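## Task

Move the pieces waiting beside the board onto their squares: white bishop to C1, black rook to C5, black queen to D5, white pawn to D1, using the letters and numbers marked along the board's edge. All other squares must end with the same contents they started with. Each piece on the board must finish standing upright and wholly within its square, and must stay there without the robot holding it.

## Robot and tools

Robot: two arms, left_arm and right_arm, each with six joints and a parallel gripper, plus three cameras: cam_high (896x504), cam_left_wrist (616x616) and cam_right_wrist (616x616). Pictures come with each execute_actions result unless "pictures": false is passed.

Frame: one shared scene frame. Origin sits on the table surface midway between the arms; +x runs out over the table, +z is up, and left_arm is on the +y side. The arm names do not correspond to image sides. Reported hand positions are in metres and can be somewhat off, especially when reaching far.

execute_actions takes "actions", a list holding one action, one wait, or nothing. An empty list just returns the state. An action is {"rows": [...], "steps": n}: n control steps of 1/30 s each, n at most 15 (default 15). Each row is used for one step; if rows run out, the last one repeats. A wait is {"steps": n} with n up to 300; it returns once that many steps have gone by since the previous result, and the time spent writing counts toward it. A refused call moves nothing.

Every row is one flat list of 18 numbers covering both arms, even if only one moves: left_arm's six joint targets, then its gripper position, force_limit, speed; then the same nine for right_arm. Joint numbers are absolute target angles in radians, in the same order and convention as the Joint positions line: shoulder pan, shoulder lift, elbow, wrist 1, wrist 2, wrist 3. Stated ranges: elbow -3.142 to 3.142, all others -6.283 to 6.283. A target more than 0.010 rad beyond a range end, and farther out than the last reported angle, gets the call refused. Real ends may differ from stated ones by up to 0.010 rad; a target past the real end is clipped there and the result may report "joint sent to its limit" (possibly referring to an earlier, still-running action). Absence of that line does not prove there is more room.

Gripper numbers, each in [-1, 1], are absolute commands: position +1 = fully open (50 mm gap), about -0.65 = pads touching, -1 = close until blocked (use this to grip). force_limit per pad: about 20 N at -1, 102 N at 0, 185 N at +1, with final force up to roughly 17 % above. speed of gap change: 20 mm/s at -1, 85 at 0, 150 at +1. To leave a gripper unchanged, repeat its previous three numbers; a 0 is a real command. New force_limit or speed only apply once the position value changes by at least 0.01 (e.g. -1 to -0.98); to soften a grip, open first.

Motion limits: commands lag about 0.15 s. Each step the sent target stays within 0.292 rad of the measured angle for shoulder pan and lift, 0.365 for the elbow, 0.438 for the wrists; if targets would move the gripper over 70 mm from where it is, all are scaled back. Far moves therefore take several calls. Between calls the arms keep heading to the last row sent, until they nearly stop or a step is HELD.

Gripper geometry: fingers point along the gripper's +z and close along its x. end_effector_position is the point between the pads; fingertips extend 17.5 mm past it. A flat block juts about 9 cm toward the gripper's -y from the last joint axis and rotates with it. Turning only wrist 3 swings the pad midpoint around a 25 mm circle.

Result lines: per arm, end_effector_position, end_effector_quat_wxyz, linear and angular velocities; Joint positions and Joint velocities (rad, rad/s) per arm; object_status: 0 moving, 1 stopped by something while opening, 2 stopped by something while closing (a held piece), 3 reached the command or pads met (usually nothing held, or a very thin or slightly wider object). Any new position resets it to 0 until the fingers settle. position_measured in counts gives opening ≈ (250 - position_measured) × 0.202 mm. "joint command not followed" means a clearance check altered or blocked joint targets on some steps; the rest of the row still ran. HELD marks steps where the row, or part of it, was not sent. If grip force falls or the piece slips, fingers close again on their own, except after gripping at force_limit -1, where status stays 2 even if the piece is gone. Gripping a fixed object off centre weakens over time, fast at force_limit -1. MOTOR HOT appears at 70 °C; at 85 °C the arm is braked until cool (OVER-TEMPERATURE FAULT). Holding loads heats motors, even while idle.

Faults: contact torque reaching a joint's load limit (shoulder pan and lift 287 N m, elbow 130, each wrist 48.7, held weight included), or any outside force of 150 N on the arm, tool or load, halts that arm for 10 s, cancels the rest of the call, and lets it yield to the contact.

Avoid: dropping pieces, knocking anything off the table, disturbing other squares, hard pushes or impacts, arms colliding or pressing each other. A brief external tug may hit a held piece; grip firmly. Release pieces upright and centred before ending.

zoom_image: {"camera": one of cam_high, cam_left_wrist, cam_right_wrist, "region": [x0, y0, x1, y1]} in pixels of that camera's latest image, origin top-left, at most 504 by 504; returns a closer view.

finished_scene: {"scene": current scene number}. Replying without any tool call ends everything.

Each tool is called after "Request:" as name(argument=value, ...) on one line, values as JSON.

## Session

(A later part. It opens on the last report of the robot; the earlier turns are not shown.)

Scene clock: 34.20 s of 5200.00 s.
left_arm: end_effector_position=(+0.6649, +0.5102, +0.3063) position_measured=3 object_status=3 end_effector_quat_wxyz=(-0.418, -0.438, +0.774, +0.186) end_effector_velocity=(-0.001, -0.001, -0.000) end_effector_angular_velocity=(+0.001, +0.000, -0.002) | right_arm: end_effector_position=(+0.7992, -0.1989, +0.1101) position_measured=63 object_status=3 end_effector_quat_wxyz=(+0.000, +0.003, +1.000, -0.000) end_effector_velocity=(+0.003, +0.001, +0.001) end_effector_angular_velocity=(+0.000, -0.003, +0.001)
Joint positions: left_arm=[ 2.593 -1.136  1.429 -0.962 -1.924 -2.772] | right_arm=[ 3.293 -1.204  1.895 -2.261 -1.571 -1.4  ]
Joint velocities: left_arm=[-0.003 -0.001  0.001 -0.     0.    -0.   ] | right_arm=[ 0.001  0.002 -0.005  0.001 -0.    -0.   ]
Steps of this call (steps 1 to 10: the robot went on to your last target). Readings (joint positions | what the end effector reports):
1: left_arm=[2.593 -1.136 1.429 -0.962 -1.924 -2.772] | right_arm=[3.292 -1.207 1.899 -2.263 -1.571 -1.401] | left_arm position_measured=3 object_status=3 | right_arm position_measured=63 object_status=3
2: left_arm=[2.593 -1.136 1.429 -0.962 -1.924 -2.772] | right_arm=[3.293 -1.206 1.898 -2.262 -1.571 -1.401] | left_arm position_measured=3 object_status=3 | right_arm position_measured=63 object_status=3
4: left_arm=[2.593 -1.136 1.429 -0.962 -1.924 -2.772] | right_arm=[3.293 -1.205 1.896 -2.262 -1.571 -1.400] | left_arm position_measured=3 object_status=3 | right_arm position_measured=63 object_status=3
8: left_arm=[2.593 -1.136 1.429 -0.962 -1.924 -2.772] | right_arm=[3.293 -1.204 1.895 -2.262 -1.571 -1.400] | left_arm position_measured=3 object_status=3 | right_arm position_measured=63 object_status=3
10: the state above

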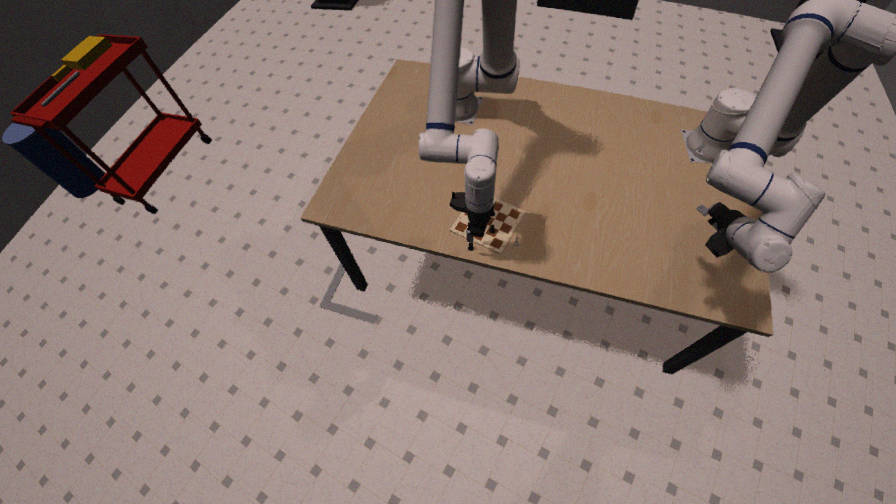

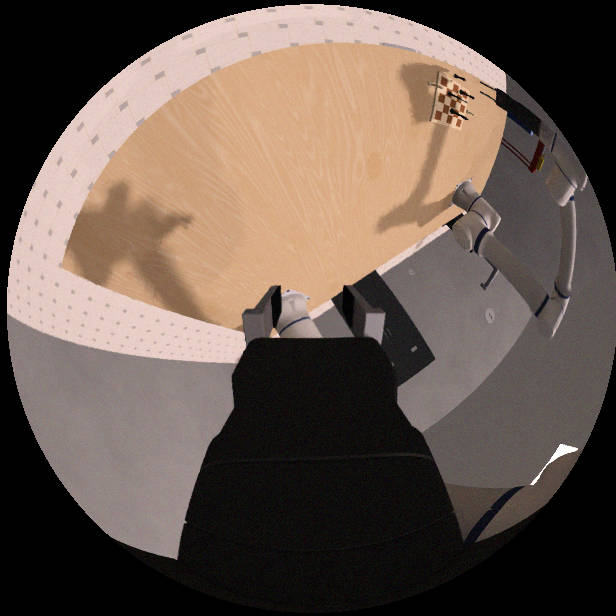

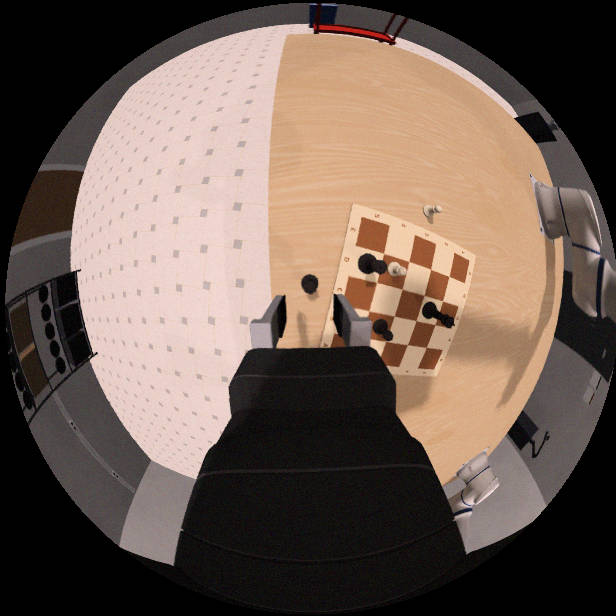

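Request:
execute_actions(actions=[{"rows":[[2.593,-1.136,1.429,-0.962,-1.924,-2.772,1,0,0,3.2865,-1.1115,1.938,-2.3973,-1.571,-1.407,0.6,0.3,0]]}], pictures=false)

Request:
execute_actions(actions=[{"rows":[[2.593,-1.136,1.429,-0.962,-1.924,-2.772,1,0,0,3.2865,-1.1115,1.938,-2.3973,-1.571,-1.407,-1,0.3,0]]}], pictures=false)

Request:
execute_actions(actions=[{"rows":[[2.593,-1.136,1.429,-0.962,-1.924,-2.772,1,0,0,3.2932,-1.204,1.8945,-2.2613,-1.571,-1.4,-1,0.3,0]]}], pictures=false)

Request:
execute_actions(actions=[{"rows":[[2.593,-1.136,1.429,-0.962,-1.924,-2.772,1,0,0,3.3199,-1.2773,2.0012,-2.2947,-1.571,-1.373,-1,0.3,0]]}], pictures=false)

Request:
execute_actions(actions=[{"rows":[[2.593,-1.136,1.429,-0.962,-1.924,-2.772,1,0,0,3.3199,-1.1802,2.0419,-2.4325,-1.571,-1.373,-1,0.3,0]]}])

Request:
zoom_image(camera="cam_right_wrist", region=[200,200,420,370])

Scene clock: 41.00 s of 5200.00 s.
left_arm: end_effector_position=(+0.6649, +0.5102, +0.3063) position_measured=3 object_status=3 end_effector_quat_wxyz=(-0.418, -0.438, +0.774, +0.186) end_effector_velocity=(+0.000, +0.000, +0.000) end_effector_angular_velocity=(-0.001, -0.000, +0.001) | right_arm: end_effector_position=(+0.8003, -0.2038, +0.0335) position_measured=63 object_status=3 end_effector_quat_wxyz=(+0.000, +0.003, +1.000, -0.000) end_effector_velocity=(-0.000, -0.001, -0.020) end_effector_angular_velocity=(+0.001, +0.001, +0.000)
Joint positions: left_arm=[ 2.593 -1.136  1.429 -0.962 -1.924 -2.772] | right_arm=[ 3.287 -1.115  1.937 -2.393 -1.571 -1.407]
Joint velocities: left_arm=[ 0.001 -0.    -0.001  0.    -0.     0.   ] | right_arm=[-0.002  0.024  0.009 -0.033  0.001 -0.002]
Steps of this call (steps 1 to 15: the robot went on to your last target; steps 16 to 90: nothing new was sent; then 3.30 s passed at rest; steps 91 to 105: all 15 steps of this action). Readings (joint positions | what the end effector reports):
91: left_arm=[2.593 -1.136 1.429 -0.962 -1.924 -2.772] | right_arm=[3.293 -1.204 1.895 -2.262 -1.571 -1.400] | left_arm position_measured=3 object_status=3 | right_arm position_measured=63 object_status=3
92: left_arm=[2.593 -1.136 1.429 -0.962 -1.924 -2.772] | right_arm=[3.293 -1.194 1.898 -2.277 -1.571 -1.400] | left_arm position_measured=3 object_status=3 | right_arm position_measured=63 object_status=3
94: left_arm=[2.593 -1.136 1.429 -0.962 -1.924 -2.772] | right_arm=[3.290 -1.162 1.915 -2.322 -1.571 -1.403] | left_arm position_measured=3 object_status=3 | right_arm position_measured=63 object_status=3
98: left_arm=[2.593 -1.136 1.429 -0.962 -1.924 -2.772] | right_arm=[3.288 -1.129 1.929 -2.371 -1.571 -1.406] | left_arm position_measured=3 object_status=3 | right_arm position_measured=63 object_status=3
105: the state above

Scene clock: 41.50 s of 5200.00 s.
left_arm: end_effector_position=(+0.6649, +0.5102, +0.3063) position_measured=3 object_status=3 end_effector_quat_wxyz=(-0.418, -0.438, +0.774, +0.186) end_effector_velocity=(-0.001, +0.000, -0.001) end_effector_angular_velocity=(-0.001, +0.002, -0.002) | right_arm: end_effector_position=(+0.8001, -0.2040, +0.0310) position_measured=192 object_status=0 end_effector_quat_wxyz=(+0.000, +0.003, +1.000, -0.000) end_effector_velocity=(+0.001, +0.000, +0.000) end_effector_angular_velocity=(+0.001, -0.001, +0.000)
Joint positions: left_arm=[ 2.593 -1.136  1.429 -0.962 -1.924 -2.772] | right_arm=[ 3.287 -1.112  1.938 -2.397 -1.571 -1.407]
Joint velocities: left_arm=[-0.001 -0.     0.002  0.001  0.     0.002] | right_arm=[-0.     0.    -0.001 -0.001  0.001 -0.   ]
Steps of this call (steps 1 to 15: all 15 steps of this action). Readings (joint positions | what the end effector reports):
1: left_arm=[2.593 -1.136 1.429 -0.962 -1.924 -2.772] | right_arm=[3.287 -1.114 1.937 -2.394 -1.571 -1.407] | left_arm position_measured=3 object_status=3 | right_arm position_measured=66 object_status=0
2: left_arm=[2.593 -1.136 1.429 -0.962 -1.924 -2.772] | right_arm=[3.287 -1.113 1.937 -2.395 -1.571 -1.407] | left_arm position_measured=3 object_status=3 | right_arm position_measured=80 object_status=0
4: left_arm=[2.593 -1.136 1.429 -0.962 -1.924 -2.772] | right_arm=[3.287 -1.113 1.937 -2.396 -1.571 -1.407] | left_arm position_measured=3 object_status=3 | right_arm position_measured=108 object_status=0
8: left_arm=[2.593 -1.136 1.429 -0.962 -1.924 -2.772] | right_arm=[3.287 -1.112 1.938 -2.397 -1.571 -1.407] | left_arm position_measured=3 object_status=3 | right_arm position_measured=164 object_status=0
15: the state above

Scene clock: 42.00 s of 5200.00 s.
left_arm: end_effector_position=(+0.6649, +0.5102, +0.3063) position_measured=3 object_status=3 end_effector_quat_wxyz=(-0.418, -0.438, +0.774, +0.186) end_effector_velocity=(-0.000, -0.000, +0.001) end_effector_angular_velocity=(-0.001, +0.000, -0.001) | right_arm: end_effector_position=(+0.7995, -0.1990, +0.1075) position_measured=192 object_status=2 end_effector_quat_wxyz=(-0.000, +0.003, +1.000, -0.000) end_effector_velocity=(-0.002, +0.001, +0.019) end_effector_angular_velocity=(+0.001, +0.002, +0.001)
Joint positions: left_arm=[ 2.593 -1.136  1.429 -0.962 -1.924 -2.772] | right_arm=[ 3.293 -1.201  1.896 -2.266 -1.571 -1.4  ]
Joint velocities: left_arm=[-0.    -0.001 -0.     0.001  0.     0.001] | right_arm=[ 0.002 -0.022 -0.01   0.033  0.001  0.001]
Steps of this call (steps 1 to 15: all 15 steps of this action). Readings (joint positions | what the end effector reports):
1: left_arm=[2.593 -1.136 1.429 -0.962 -1.924 -2.772] | right_arm=[3.287 -1.112 1.938 -2.397 -1.571 -1.407] | left_arm position_measured=3 object_status=3 | right_arm position_measured=192 object_status=2
2: left_arm=[2.593 -1.136 1.429 -0.962 -1.924 -2.772] | right_arm=[3.287 -1.121 1.935 -2.381 -1.571 -1.407] | left_arm position_measured=3 object_status=3 | right_arm position_measured=192 object_status=2
4: left_arm=[2.593 -1.136 1.429 -0.962 -1.924 -2.772] | right_arm=[3.289 -1.153 1.917 -2.337 -1.571 -1.404] | left_arm position_measured=3 object_status=3 | right_arm position_measured=192 object_status=2
8: left_arm=[2.593 -1.136 1.429 -0.962 -1.924 -2.772] | right_arm=[3.292 -1.186 1.903 -2.288 -1.571 -1.401] | left_arm position_measured=3 object_status=3 | right_arm position_measured=192 object_status=2
15: the state above

Scene clock: 42.50 s of 5200.00 s.
left_arm: end_effector_position=(+0.6649, +0.5102, +0.3063) position_measured=3 object_status=3 end_effector_quat_wxyz=(-0.418, -0.438, +0.774, +0.186) end_effector_velocity=(-0.000, -0.000, -0.000) end_effector_angular_velocity=(+0.000, +0.001, -0.000) | right_arm: end_effector_position=(+0.7389, -0.1899, +0.1102) position_measured=192 object_status=2 end_effector_quat_wxyz=(+0.000, +0.003, +1.000, -0.000) end_effector_velocity=(-0.014, +0.002, +0.001) end_effector_angular_velocity=(+0.001, -0.002, -0.000)
Joint positions: left_arm=[ 2.593 -1.136  1.429 -0.962 -1.924 -2.772] | right_arm=[ 3.319 -1.275  1.998 -2.294 -1.571 -1.374]
Joint velocities: left_arm=[-0.     0.001  0.     0.     0.     0.   ] | right_arm=[ 0.006 -0.018  0.023 -0.007  0.001  0.006]
Steps of this call (steps 1 to 15: all 15 steps of this action). Readings (joint positions | what the end effector reports):
1: left_arm=[2.593 -1.136 1.429 -0.962 -1.924 -2.772] | right_arm=[3.293 -1.202 1.896 -2.265 -1.571 -1.400] | left_arm position_measured=3 object_status=3 | right_arm position_measured=192 object_status=2
2: left_arm=[2.593 -1.136 1.429 -0.962 -1.924 -2.772] | right_arm=[3.296 -1.211 1.908 -2.268 -1.571 -1.397] | left_arm position_measured=3 object_status=3 | right_arm position_measured=192 object_status=2
4: left_arm=[2.593 -1.136 1.429 -0.962 -1.924 -2.772] | right_arm=[3.306 -1.239 1.947 -2.279 -1.571 -1.387] | left_arm position_measured=3 object_status=3 | right_arm position_measured=192 object_status=2
8: left_arm=[2.593 -1.136 1.429 -0.962 -1.924 -2.772] | right_arm=[3.315 -1.264 1.982 -2.289 -1.571 -1.378] | left_arm position_measured=3 object_status=3 | right_arm position_measured=192 object_status=2
15: the state above

Scene clock: 43.00 s of 5200.00 s.
left_arm: end_effector_position=(+0.6649, +0.5102, +0.3063) position_measured=3 object_status=3 end_effector_quat_wxyz=(-0.418, -0.438, +0.774, +0.186) end_effector_velocity=(-0.001, +0.000, +0.001) end_effector_angular_velocity=(-0.001, -0.002, +0.000) | right_arm: end_effector_position=(+0.7374, -0.1896, +0.0374) position_measured=192 object_status=2 end_effector_quat_wxyz=(+0.000, +0.003, +1.000, -0.000) end_effector_velocity=(-0.002, -0.001, -0.018) end_effector_angular_velocity=(-0.001, +0.001, -0.000)
Joint positions: left_arm=[ 2.593 -1.136  1.429 -0.962 -1.924 -2.772] | right_arm=[ 3.32  -1.183  2.041 -2.428 -1.571 -1.373]
Joint velocities: left_arm=[ 0.    -0.003  0.001  0.    -0.     0.   ] | right_arm=[ 0.     0.023  0.011 -0.033 -0.001  0.   ]
Steps of this call (steps 1 to 15: all 15 steps of this action). Readings (joint positions | what the end effector reports):
1: left_arm=[2.593 -1.136 1.429 -0.962 -1.924 -2.772] | right_arm=[3.319 -1.275 1.999 -2.294 -1.571 -1.374] | left_arm position_measured=3 object_status=3 | right_arm position_measured=192 object_status=2
2: left_arm=[2.593 -1.136 1.429 -0.962 -1.924 -2.772] | right_arm=[3.320 -1.266 2.003 -2.310 -1.571 -1.373] | left_arm position_measured=3 object_status=3 | right_arm position_measured=192 object_status=2
4: left_arm=[2.593 -1.136 1.429 -0.962 -1.924 -2.772] | right_arm=[3.320 -1.231 2.020 -2.357 -1.571 -1.373] | left_arm position_measured=3 object_status=3 | right_arm position_measured=192 object_status=2
8: left_arm=[2.593 -1.136 1.429 -0.962 -1.924 -2.772] | right_arm=[3.320 -1.198 2.034 -2.406 -1.571 -1.373] | left_arm position_measured=3 object_status=3 | right_arm position_measured=192 object_status=2
15: the state above

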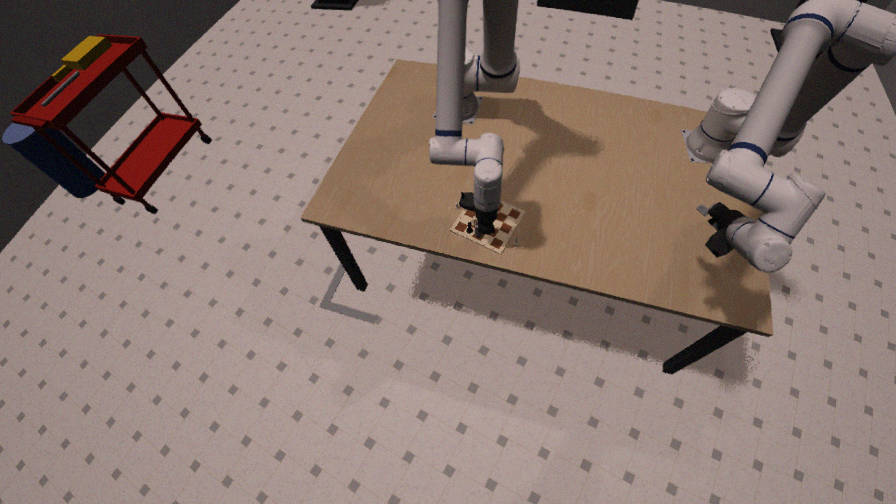

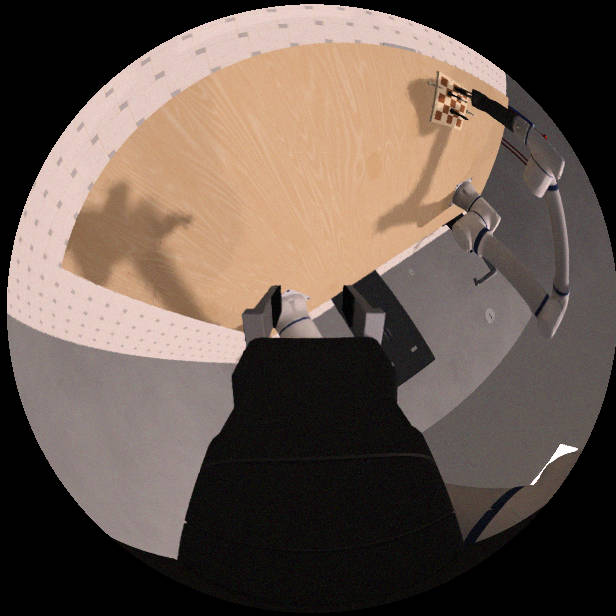

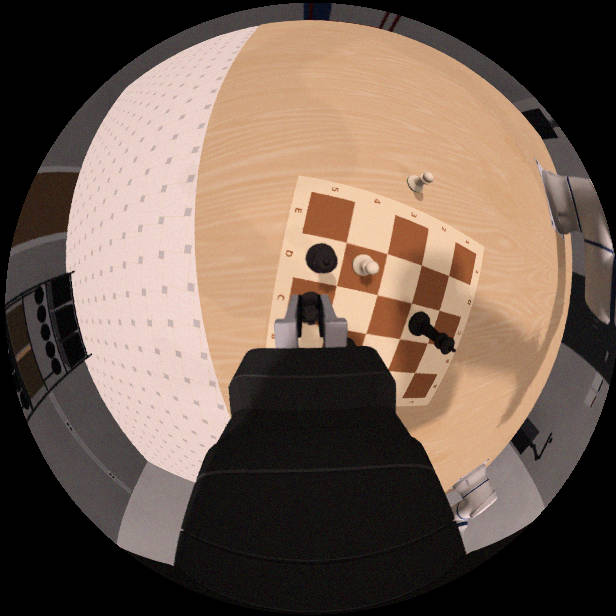

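Region (200, 200, 420, 370) of cam_right_wrist's 616x616 image, scaled by 2.291, with more detail than that image has; it fills the top 389 rows of this view, and the rest is white.

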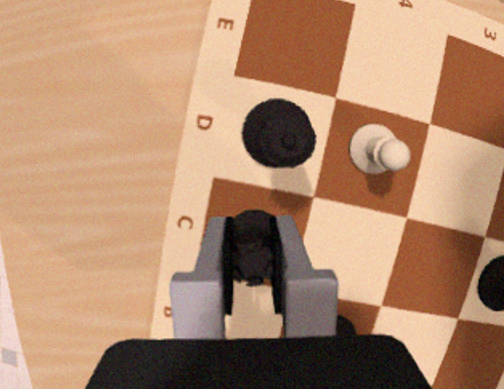

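Request:
execute_actions(actions=[{"rows":[[2.593,-1.136,1.429,-0.962,-1.924,-2.772,1,0,0,3.3199,-1.1802,2.0419,-2.4325,-1.571,-1.373,0.4,0.3,0]],"steps":10}], pictures=false)

Request:
execute_actions(actions=[{"rows":[[2.593,-1.136,1.429,-0.962,-1.924,-2.772,1,0,0,3.3199,-1.2773,2.0012,-2.2947,-1.571,-1.373,0.4,0.3,0]]}], pictures=false)

Request:
execute_actions(actions=[{"rows":[[2.593,-1.136,1.429,-0.962,-1.924,-2.772,1,0,0,3.5066,-1.1823,1.8616,-2.2501,-1.571,-1.186,0.6,0.3,0]]}], pictures=false)

Request:
execute_actions(actions=[{"steps":10}], pictures=false)

Request:
execute_actions(actions=[{"rows":[[2.593,-1.136,1.429,-0.962,-1.924,-2.772,1,0,0,3.5066,-1.0899,1.9015,-2.3824,-1.571,-1.186,0.6,0.3,0]]}])

Scene clock: 48.77 s of 5200.00 s.
left_arm: end_effector_position=(+0.6649, +0.5102, +0.3063) position_measured=3 object_status=3 end_effector_quat_wxyz=(-0.418, -0.438, +0.774, +0.186) end_effector_velocity=(-0.001, +0.001, -0.000) end_effector_angular_velocity=(+0.001, +0.002, +0.002) | right_arm: end_effector_position=(+0.7371, -0.1897, +0.0348) position_measured=92 object_status=0 end_effector_quat_wxyz=(-0.000, +0.003, +1.000, -0.000) end_effector_velocity=(+0.002, +0.000, +0.002) end_effector_angular_velocity=(-0.000, -0.004, +0.000)
Joint positions: left_arm=[ 2.593 -1.136  1.429 -0.962 -1.924 -2.772] | right_arm=[ 3.32  -1.18   2.042 -2.432 -1.571 -1.373]
Joint velocities: left_arm=[ 0.001 -0.     0.001  0.001 -0.    -0.001] | right_arm=[ 0.    -0.001 -0.002  0.    -0.001 -0.   ]
Steps of this call (steps 1 to 15: the robot went on to your last target; steps 16 to 90: nothing new was sent; then 2.43 s passed at rest; steps 91 to 100: all 10 steps of this action). Readings (joint positions | what the end effector reports):
91: left_arm=[2.593 -1.136 1.429 -0.962 -1.924 -2.772] | right_arm=[3.320 -1.180 2.042 -2.433 -1.571 -1.373] | left_arm position_measured=3 object_status=3 | right_arm position_measured=189 object_status=0
92: left_arm=[2.593 -1.136 1.429 -0.962 -1.924 -2.772] | right_arm=[3.320 -1.180 2.042 -2.433 -1.571 -1.373] | left_arm position_measured=3 object_status=3 | right_arm position_measured=175 object_status=0
94: left_arm=[2.593 -1.136 1.429 -0.962 -1.924 -2.772] | right_arm=[3.320 -1.180 2.043 -2.432 -1.571 -1.373] | left_arm position_measured=3 object_status=3 | right_arm position_measured=147 object_status=0
98: left_arm=[2.593 -1.136 1.429 -0.962 -1.924 -2.772] | right_arm=[3.320 -1.180 2.042 -2.432 -1.571 -1.373] | left_arm position_measured=3 object_status=3 | right_arm position_measured=93 object_status=0
100: the state above

Scene clock: 49.27 s of 5200.00 s.
left_arm: end_effector_position=(+0.6649, +0.5102, +0.3063) position_measured=3 object_status=3 end_effector_quat_wxyz=(-0.418, -0.438, +0.774, +0.186) end_effector_velocity=(-0.000, -0.000, +0.002) end_effector_angular_velocity=(-0.000, -0.002, +0.000) | right_arm: end_effector_position=(+0.7371, -0.1897, +0.1078) position_measured=92 object_status=3 end_effector_quat_wxyz=(-0.000, +0.003, +1.000, -0.000) end_effector_velocity=(-0.001, +0.000, +0.018) end_effector_angular_velocity=(-0.000, -0.000, +0.000)
Joint positions: left_arm=[ 2.593 -1.136  1.429 -0.962 -1.924 -2.772] | right_arm=[ 3.32  -1.274  2.003 -2.299 -1.571 -1.373]
Joint velocities: left_arm=[-0.001 -0.002  0.    -0.    -0.    -0.001] | right_arm=[ 0.    -0.022 -0.011  0.033 -0.    -0.   ]
Steps of this call (steps 1 to 15: all 15 steps of this action). Readings (joint positions | what the end effector reports):
1: left_arm=[2.593 -1.136 1.429 -0.962 -1.924 -2.772] | right_arm=[3.320 -1.180 2.042 -2.432 -1.571 -1.373] | left_arm position_measured=3 object_status=3 | right_arm position_measured=92 object_status=0
2: left_arm=[2.593 -1.136 1.429 -0.962 -1.924 -2.772] | right_arm=[3.320 -1.190 2.039 -2.417 -1.571 -1.373] | left_arm position_measured=3 object_status=3 | right_arm position_measured=92 object_status=0
4: left_arm=[2.593 -1.136 1.429 -0.962 -1.924 -2.772] | right_arm=[3.320 -1.225 2.022 -2.370 -1.571 -1.373] | left_arm position_measured=3 object_status=3 | right_arm position_measured=92 object_status=0
8: left_arm=[2.593 -1.136 1.429 -0.962 -1.924 -2.772] | right_arm=[3.320 -1.259 2.009 -2.321 -1.571 -1.373] | left_arm position_measured=3 object_status=3 | right_arm position_measured=92 object_status=3
15: the state above

Scene clock: 49.77 s of 5200.00 s.
left_arm: end_effector_position=(+0.6649, +0.5102, +0.3063) position_measured=3 object_status=3 end_effector_quat_wxyz=(-0.418, -0.438, +0.774, +0.186) end_effector_velocity=(+0.000, +0.001, -0.001) end_effector_angular_velocity=(-0.000, +0.001, +0.000) | right_arm: end_effector_position=(+0.7350, -0.0539, +0.1102) position_measured=63 object_status=3 end_effector_quat_wxyz=(+0.000, +0.003, +1.000, -0.000) end_effector_velocity=(-0.010, +0.082, -0.000) end_effector_angular_velocity=(-0.000, +0.000, -0.001)
Joint positions: left_arm=[ 2.593 -1.136  1.429 -0.962 -1.924 -2.772] | right_arm=[ 3.493 -1.189  1.872 -2.254 -1.571 -1.199]
Joint velocities: left_arm=[ 0.001  0.001 -0.    -0.     0.     0.001] | right_arm=[ 0.102  0.051 -0.077  0.026 -0.     0.102]
Steps of this call (steps 1 to 15: all 15 steps of this action). Readings (joint positions | what the end effector reports):
1: left_arm=[2.593 -1.136 1.429 -0.962 -1.924 -2.772] | right_arm=[3.320 -1.275 2.002 -2.298 -1.571 -1.373] | left_arm position_measured=3 object_status=3 | right_arm position_measured=89 object_status=0
2: left_arm=[2.593 -1.136 1.429 -0.962 -1.924 -2.772] | right_arm=[3.330 -1.270 1.994 -2.295 -1.571 -1.362] | left_arm position_measured=3 object_status=3 | right_arm position_measured=75 object_status=0
4: left_arm=[2.593 -1.136 1.429 -0.962 -1.924 -2.772] | right_arm=[3.365 -1.253 1.968 -2.286 -1.571 -1.327] | left_arm position_measured=3 object_status=3 | right_arm position_measured=63 object_status=0
8: left_arm=[2.593 -1.136 1.429 -0.962 -1.924 -2.772] | right_arm=[3.428 -1.221 1.920 -2.270 -1.571 -1.264] | left_arm position_measured=3 object_status=3 | right_arm position_measured=63 object_status=0
15: the state above

Scene clock: 50.10 s of 5200.00 s.
left_arm: end_effector_position=(+0.6649, +0.5102, +0.3063) position_measured=3 object_status=3 end_effector_quat_wxyz=(-0.418, -0.438, +0.774, +0.186) end_effector_velocity=(+0.001, +0.001, +0.001) end_effector_angular_velocity=(-0.000, -0.002, +0.001) | right_arm: end_effector_position=(+0.7338, -0.0439, +0.1102) position_measured=63 object_status=3 end_effector_quat_wxyz=(+0.000, +0.003, +1.000, -0.000) end_effector_velocity=(-0.001, +0.006, -0.000) end_effector_angular_velocity=(+0.000, -0.000, -0.001)
Joint positions: left_arm=[ 2.593 -1.136  1.429 -0.962 -1.924 -2.772] | right_arm=[ 3.506 -1.183  1.862 -2.25  -1.571 -1.187]
Joint velocities: left_arm=[ 0.001 -0.    -0.001 -0.     0.    -0.   ] | right_arm=[ 0.008  0.004 -0.006  0.002 -0.     0.008]
Steps of this call (steps 1 to 10: the robot went on to your last target). Readings (joint positions | what the end effector reports):
1: left_arm=[2.593 -1.136 1.429 -0.962 -1.924 -2.772] | right_arm=[3.496 -1.187 1.869 -2.253 -1.571 -1.196] | left_arm position_measured=3 object_status=3 | right_arm position_measured=63 object_status=3
2: left_arm=[2.593 -1.136 1.429 -0.962 -1.924 -2.772] | right_arm=[3.499 -1.186 1.868 -2.252 -1.571 -1.194] | left_arm position_measured=3 object_status=3 | right_arm position_measured=63 object_status=3
4: left_arm=[2.593 -1.136 1.429 -0.962 -1.924 -2.772] | right_arm=[3.502 -1.185 1.865 -2.251 -1.571 -1.191] | left_arm position_measured=3 object_status=3 | right_arm position_measured=63 object_status=3
8: left_arm=[2.593 -1.136 1.429 -0.962 -1.924 -2.772] | right_arm=[3.505 -1.183 1.863 -2.251 -1.571 -1.188] | left_arm position_measured=3 object_status=3 | right_arm position_measured=63 object_status=3
10: the state above

Scene clock: 50.60 s of 5200.00 s.
left_arm: end_effector_position=(+0.6649, +0.5102, +0.3063) position_measured=3 object_status=3 end_effector_quat_wxyz=(-0.418, -0.438, +0.774, +0.186) end_effector_velocity=(-0.000, -0.000, +0.000) end_effector_angular_velocity=(+0.001, -0.001, +0.001) | right_arm: end_effector_position=(+0.7341, -0.0429, +0.0333) position_measured=63 object_status=3 end_effector_quat_wxyz=(+0.000, +0.003, +1.000, -0.000) end_effector_velocity=(-0.001, -0.000, -0.020) end_effector_angular_velocity=(-0.001, +0.001, +0.001)
Joint positions: left_arm=[ 2.593 -1.136  1.429 -0.962 -1.924 -2.772] | right_arm=[ 3.507 -1.093  1.9   -2.378 -1.571 -1.186]
Joint velocities: left_arm=[-0.    -0.001  0.    -0.    -0.    -0.002] | right_arm=[ 0.     0.024  0.009 -0.032 -0.001 -0.001]
Steps of this call (steps 1 to 15: all 15 steps of this action). Readings (joint positions | what the end effector reports):
1: left_arm=[2.593 -1.136 1.429 -0.962 -1.924 -2.772] | right_arm=[3.506 -1.182 1.862 -2.251 -1.571 -1.187] | left_arm position_measured=3 object_status=3 | right_arm position_measured=63 object_status=3
2: left_arm=[2.593 -1.136 1.429 -0.962 -1.924 -2.772] | right_arm=[3.506 -1.173 1.865 -2.266 -1.571 -1.187] | left_arm position_measured=3 object_status=3 | right_arm position_measured=63 object_status=3
4: left_arm=[2.593 -1.136 1.429 -0.962 -1.924 -2.772] | right_arm=[3.506 -1.140 1.881 -2.309 -1.571 -1.186] | left_arm position_measured=3 object_status=3 | right_arm position_measured=63 object_status=3
8: left_arm=[2.593 -1.136 1.429 -0.962 -1.924 -2.772] | right_arm=[3.506 -1.108 1.894 -2.357 -1.571 -1.186] | left_arm position_measured=3 object_status=3 | right_arm position_measured=63 object_status=3
15: the state above

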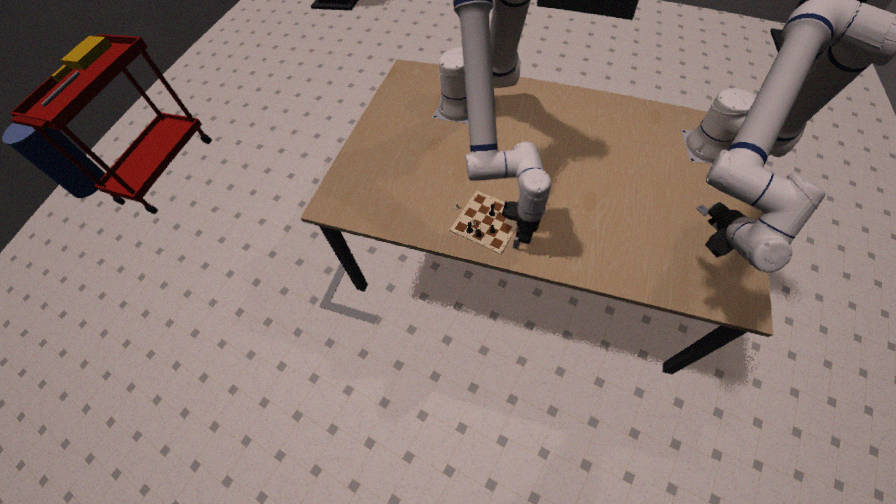

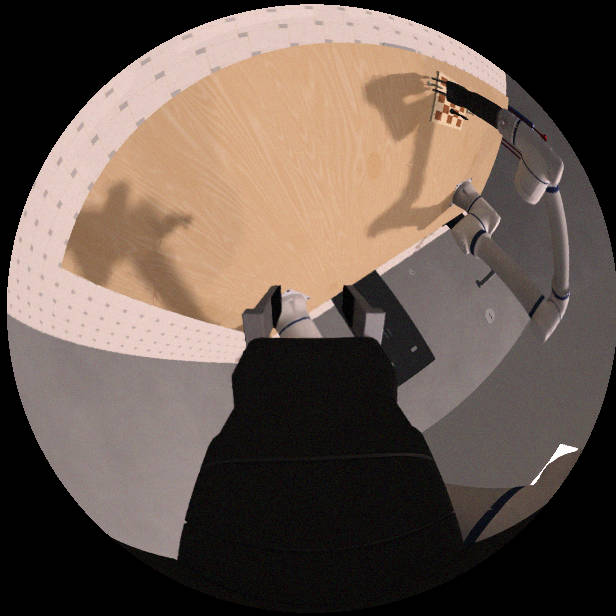

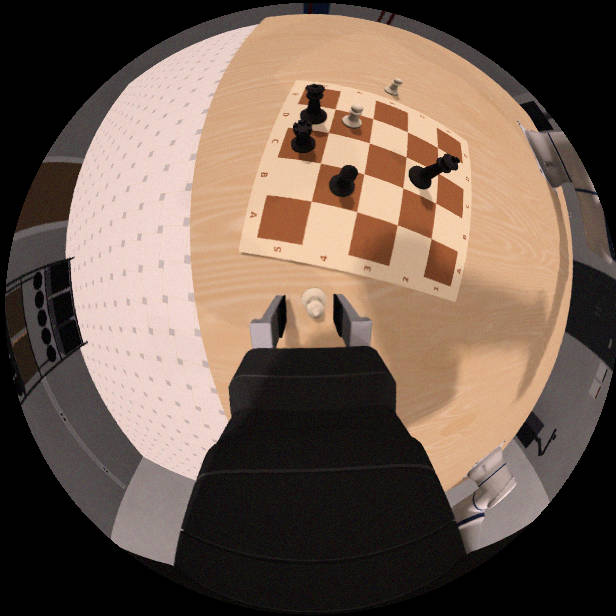

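Request:
execute_actions(actions=[{"rows":[[2.593,-1.136,1.429,-0.962,-1.924,-2.772,1,0,0,3.5066,-1.0947,1.9096,-2.3857,-1.571,-1.186,-1,0.3,0]]}], pictures=false)

Request:
execute_actions(actions=[{"rows":[[2.593,-1.136,1.429,-0.962,-1.924,-2.772,1,0,0,3.5066,-1.1823,1.8616,-2.2501,-1.571,-1.186,-1,0.3,0]]}], pictures=false)

Request:
execute_actions(actions=[{"rows":[[2.593,-1.136,1.429,-0.962,-1.924,-2.772,1,0,0,3.424,-1.4445,2.2192,-2.3455,-1.571,-1.269,-1,0.3,0]]}], pictures=false)

Request:
execute_actions(actions=[{"steps":15}], pictures=false)

Request:
execute_actions(actions=[{"rows":[[2.593,-1.136,1.429,-0.962,-1.924,-2.772,1,0,0,3.424,-1.3296,2.2649,-2.5061,-1.571,-1.269,-1,0.3,0]]}])

Request:
zoom_image(camera="cam_right_wrist", region=[200,200,420,370])

Scene clock: 60.43 s of 5200.00 s.
left_arm: end_effector_position=(+0.6649, +0.5102, +0.3063) position_measured=3 object_status=3 end_effector_quat_wxyz=(-0.418, -0.438, +0.774, +0.186) end_effector_velocity=(+0.001, -0.000, +0.001) end_effector_angular_velocity=(-0.000, -0.003, +0.000) | right_arm: end_effector_position=(+0.7304, -0.0444, +0.0308) position_measured=207 object_status=0 end_effector_quat_wxyz=(+0.000, +0.003, +1.000, -0.000) end_effector_velocity=(-0.001, -0.000, -0.000) end_effector_angular_velocity=(-0.000, -0.000, -0.001)
Joint positions: left_arm=[ 2.593 -1.136  1.429 -0.962 -1.924 -2.772] | right_arm=[ 3.507 -1.095  1.909 -2.386 -1.571 -1.186]
Joint velocities: left_arm=[ 0.    -0.001 -0.002  0.     0.    -0.001] | right_arm=[ 0.    -0.001  0.002 -0.001 -0.     0.001]
Steps of this call (steps 1 to 15: the robot went on to your last target; steps 16 to 90: nothing new was sent; then 6.33 s passed at rest; steps 91 to 105: all 15 steps of this action). Readings (joint positions | what the end effector reports):
91: left_arm=[2.593 -1.136 1.429 -0.962 -1.924 -2.772] | right_arm=[3.507 -1.090 1.902 -2.382 -1.571 -1.186] | left_arm position_measured=3 object_status=3 | right_arm position_measured=66 object_status=0
92: left_arm=[2.593 -1.136 1.429 -0.962 -1.924 -2.772] | right_arm=[3.507 -1.090 1.903 -2.383 -1.571 -1.186] | left_arm position_measured=3 object_status=3 | right_arm position_measured=80 object_status=0
94: left_arm=[2.593 -1.136 1.429 -0.962 -1.924 -2.772] | right_arm=[3.507 -1.092 1.906 -2.384 -1.571 -1.186] | left_arm position_measured=3 object_status=3 | right_arm position_measured=108 object_status=0
98: left_arm=[2.593 -1.136 1.429 -0.962 -1.924 -2.772] | right_arm=[3.507 -1.094 1.908 -2.385 -1.571 -1.186] | left_arm position_measured=3 object_status=3 | right_arm position_measured=164 object_status=0
105: the state above

Scene clock: 60.93 s of 5200.00 s.
left_arm: end_effector_position=(+0.6649, +0.5102, +0.3063) position_measured=3 object_status=3 end_effector_quat_wxyz=(-0.418, -0.438, +0.774, +0.186) end_effector_velocity=(-0.000, -0.000, -0.001) end_effector_angular_velocity=(+0.002, +0.002, -0.000) | right_arm: end_effector_position=(+0.7337, -0.0431, +0.1075) position_measured=207 object_status=2 end_effector_quat_wxyz=(-0.000, +0.003, +1.000, -0.000) end_effector_velocity=(+0.000, -0.000, +0.020) end_effector_angular_velocity=(-0.001, -0.000, +0.000)
Joint positions: left_arm=[ 2.593 -1.136  1.429 -0.962 -1.924 -2.772] | right_arm=[ 3.507 -1.179  1.863 -2.254 -1.571 -1.186]
Joint velocities: left_arm=[-0.001  0.001  0.001 -0.     0.    -0.001] | right_arm=[-0.    -0.021 -0.012  0.033 -0.001 -0.   ]
Steps of this call (steps 1 to 15: all 15 steps of this action). Readings (joint positions | what the end effector reports):
1: left_arm=[2.593 -1.136 1.429 -0.962 -1.924 -2.772] | right_arm=[3.507 -1.095 1.909 -2.385 -1.571 -1.186] | left_arm position_measured=3 object_status=3 | right_arm position_measured=207 object_status=0
2: left_arm=[2.593 -1.136 1.429 -0.962 -1.924 -2.772] | right_arm=[3.507 -1.104 1.906 -2.369 -1.571 -1.186] | left_arm position_measured=3 object_status=3 | right_arm position_measured=207 object_status=0
4: left_arm=[2.593 -1.136 1.429 -0.962 -1.924 -2.772] | right_arm=[3.507 -1.135 1.887 -2.325 -1.571 -1.186] | left_arm position_measured=3 object_status=3 | right_arm position_measured=207 object_status=2
8: left_arm=[2.593 -1.136 1.429 -0.962 -1.924 -2.772] | right_arm=[3.507 -1.165 1.871 -2.277 -1.571 -1.186] | left_arm position_measured=3 object_status=3 | right_arm position_measured=207 object_status=2
15: the state above

Scene clock: 61.43 s of 5200.00 s.
left_arm: end_effector_position=(+0.6649, +0.5102, +0.3063) position_measured=3 object_status=3 end_effector_quat_wxyz=(-0.418, -0.438, +0.774, +0.186) end_effector_velocity=(-0.000, +0.001, -0.001) end_effector_angular_velocity=(+0.001, +0.002, +0.002) | right_arm: end_effector_position=(+0.6070, -0.1425, +0.1124) position_measured=207 object_status=2 end_effector_quat_wxyz=(+0.000, +0.003, +1.000, -0.000) end_effector_velocity=(-0.157, -0.105, -0.009) end_effector_angular_velocity=(+0.003, -0.007, +0.000)
Joint positions: left_arm=[ 2.593 -1.136  1.429 -0.962 -1.924 -2.772] | right_arm=[ 3.435 -1.41   2.172 -2.333 -1.571 -1.258]
Joint velocities: left_arm=[ 0.001  0.001  0.001  0.001 -0.    -0.   ] | right_arm=[-0.084 -0.269  0.358 -0.096  0.001 -0.085]
Steps of this call (steps 1 to 15: all 15 steps of this action). Readings (joint positions | what the end effector reports):
1: left_arm=[2.593 -1.136 1.429 -0.962 -1.924 -2.772] | right_arm=[3.507 -1.180 1.863 -2.254 -1.571 -1.186] | left_arm position_measured=3 object_status=3 | right_arm position_measured=207 object_status=2
2: left_arm=[2.593 -1.136 1.429 -0.962 -1.924 -2.772] | right_arm=[3.504 -1.190 1.875 -2.256 -1.571 -1.189] | left_arm position_measured=3 object_status=3 | right_arm position_measured=207 object_status=2
4: left_arm=[2.593 -1.136 1.429 -0.962 -1.924 -2.772] | right_arm=[3.492 -1.228 1.927 -2.269 -1.571 -1.201] | left_arm position_measured=3 object_status=3 | right_arm position_measured=207 object_status=2
8: left_arm=[2.593 -1.136 1.429 -0.962 -1.924 -2.772] | right_arm=[3.470 -1.299 2.023 -2.294 -1.571 -1.223] | left_arm position_measured=3 object_status=3 | right_arm position_measured=207 object_status=2
15: the state above

Scene clock: 61.93 s of 5200.00 s.
left_arm: end_effector_position=(+0.6649, +0.5102, +0.3063) position_measured=3 object_status=3 end_effector_quat_wxyz=(-0.418, -0.438, +0.774, +0.186) end_effector_velocity=(-0.001, -0.000, -0.001) end_effector_angular_velocity=(+0.001, +0.002, +0.000) | right_arm: end_effector_position=(+0.5864, -0.1559, +0.1104) position_measured=207 object_status=2 end_effector_quat_wxyz=(+0.000, +0.003, +1.000, -0.000) end_effector_velocity=(-0.004, -0.002, -0.000) end_effector_angular_velocity=(-0.000, +0.000, -0.000)
Joint positions: left_arm=[ 2.593 -1.136  1.429 -0.962 -1.924 -2.772] | right_arm=[ 3.424 -1.444  2.218 -2.345 -1.571 -1.269]
Joint velocities: left_arm=[-0.     0.     0.001  0.    -0.    -0.001] | right_arm=[-0.002 -0.006  0.008 -0.002 -0.    -0.001]
Steps of this call (steps 1 to 15: the robot went on to your last target). Readings (joint positions | what the end effector reports):
1: left_arm=[2.593 -1.136 1.429 -0.962 -1.924 -2.772] | right_arm=[3.432 -1.417 2.183 -2.336 -1.571 -1.260] | left_arm position_measured=3 object_status=3 | right_arm position_measured=207 object_status=2
2: left_arm=[2.593 -1.136 1.429 -0.962 -1.924 -2.772] | right_arm=[3.431 -1.424 2.191 -2.338 -1.571 -1.262] | left_arm position_measured=3 object_status=3 | right_arm position_measured=207 object_status=2
4: left_arm=[2.593 -1.136 1.429 -0.962 -1.924 -2.772] | right_arm=[3.428 -1.432 2.202 -2.341 -1.571 -1.265] | left_arm position_measured=3 object_status=3 | right_arm position_measured=207 object_status=2
8: left_arm=[2.593 -1.136 1.429 -0.962 -1.924 -2.772] | right_arm=[3.425 -1.440 2.213 -2.344 -1.571 -1.268] | left_arm position_measured=3 object_status=3 | right_arm position_measured=207 object_status=2
15: the state above

Scene clock: 62.43 s of 5200.00 s.
left_arm: end_effector_position=(+0.6649, +0.5102, +0.3063) position_measured=3 object_status=3 end_effector_quat_wxyz=(-0.418, -0.438, +0.774, +0.186) end_effector_velocity=(+0.000, -0.000, -0.000) end_effector_angular_velocity=(-0.001, +0.000, -0.001) | right_arm: end_effector_position=(+0.5864, -0.1560, +0.0397) position_measured=207 object_status=2 end_effector_quat_wxyz=(+0.000, +0.003, +1.000, -0.000) end_effector_velocity=(-0.001, -0.001, -0.017) end_effector_angular_velocity=(-0.001, -0.001, +0.001)
Joint positions: left_arm=[ 2.593 -1.136  1.429 -0.962 -1.924 -2.772] | right_arm=[ 3.424 -1.333  2.263 -2.501 -1.571 -1.269]
Joint velocities: left_arm=[-0.     0.001 -0.001  0.     0.     0.002] | right_arm=[ 0.     0.027  0.011 -0.039 -0.001 -0.001]
Steps of this call (steps 1 to 15: all 15 steps of this action). Readings (joint positions | what the end effector reports):
1: left_arm=[2.593 -1.136 1.429 -0.962 -1.924 -2.772] | right_arm=[3.424 -1.444 2.219 -2.346 -1.571 -1.269] | left_arm position_measured=3 object_status=3 | right_arm position_measured=207 object_status=2
2: left_arm=[2.593 -1.136 1.429 -0.962 -1.924 -2.772] | right_arm=[3.424 -1.434 2.222 -2.361 -1.571 -1.269] | left_arm position_measured=3 object_status=3 | right_arm position_measured=207 object_status=2
4: left_arm=[2.593 -1.136 1.429 -0.962 -1.924 -2.772] | right_arm=[3.424 -1.393 2.240 -2.417 -1.571 -1.269] | left_arm position_measured=3 object_status=3 | right_arm position_measured=207 object_status=2
8: left_arm=[2.593 -1.136 1.429 -0.962 -1.924 -2.772] | right_arm=[3.424 -1.352 2.256 -2.475 -1.571 -1.269] | left_arm position_measured=3 object_status=3 | right_arm position_measured=207 object_status=2
15: the state above

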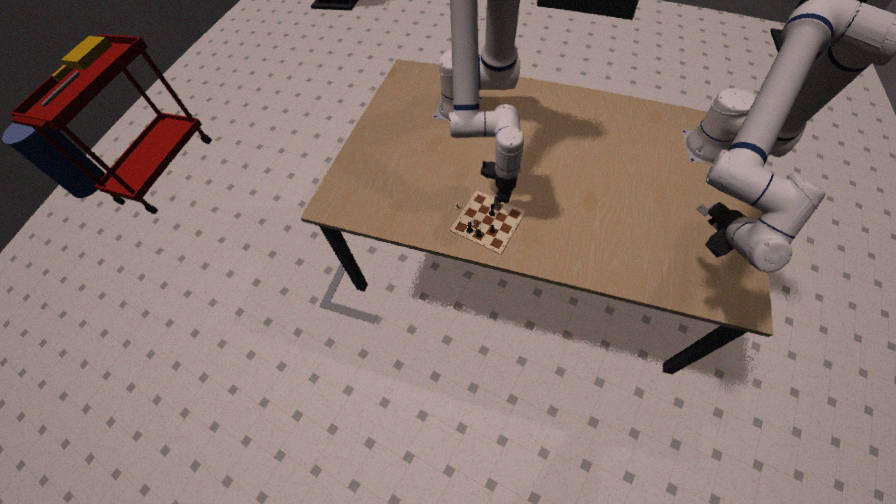

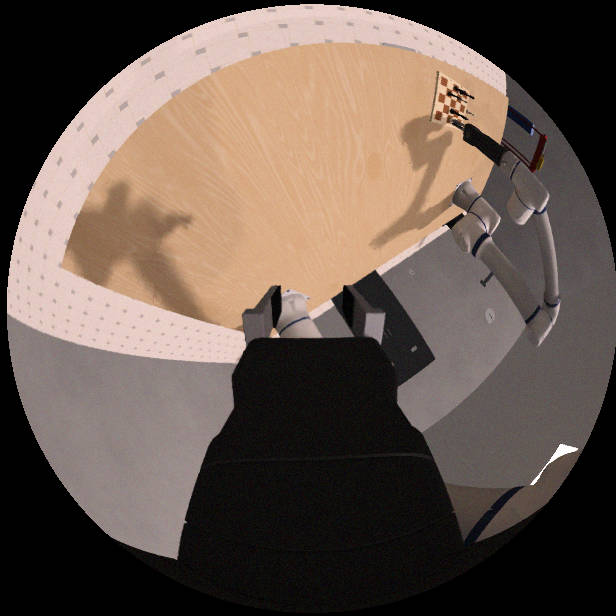

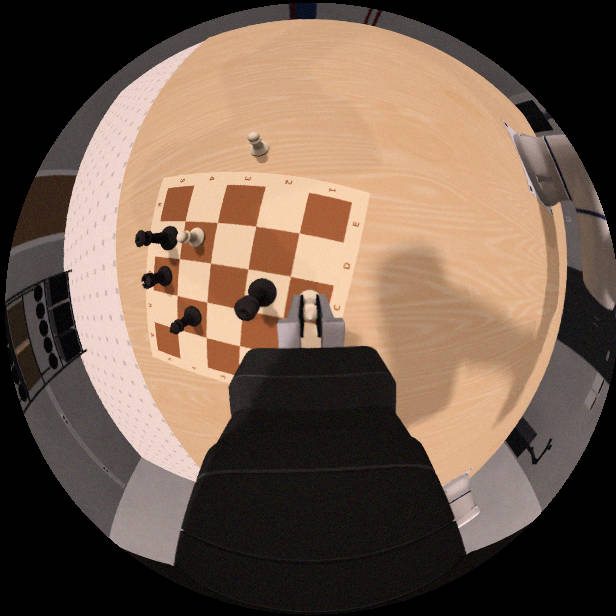

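Region (200, 200, 420, 370) of cam_right_wrist's 616x616 image, scaled by 2.291, with more detail than that image has; it fills the top 389 rows of this view, and the rest is white.

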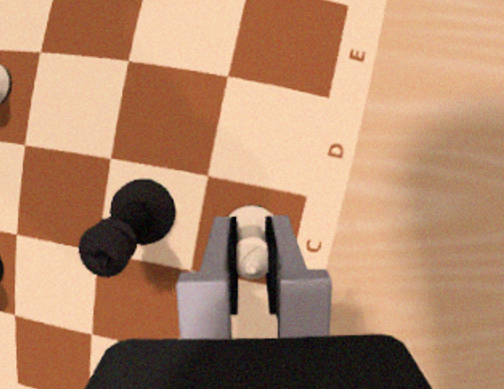

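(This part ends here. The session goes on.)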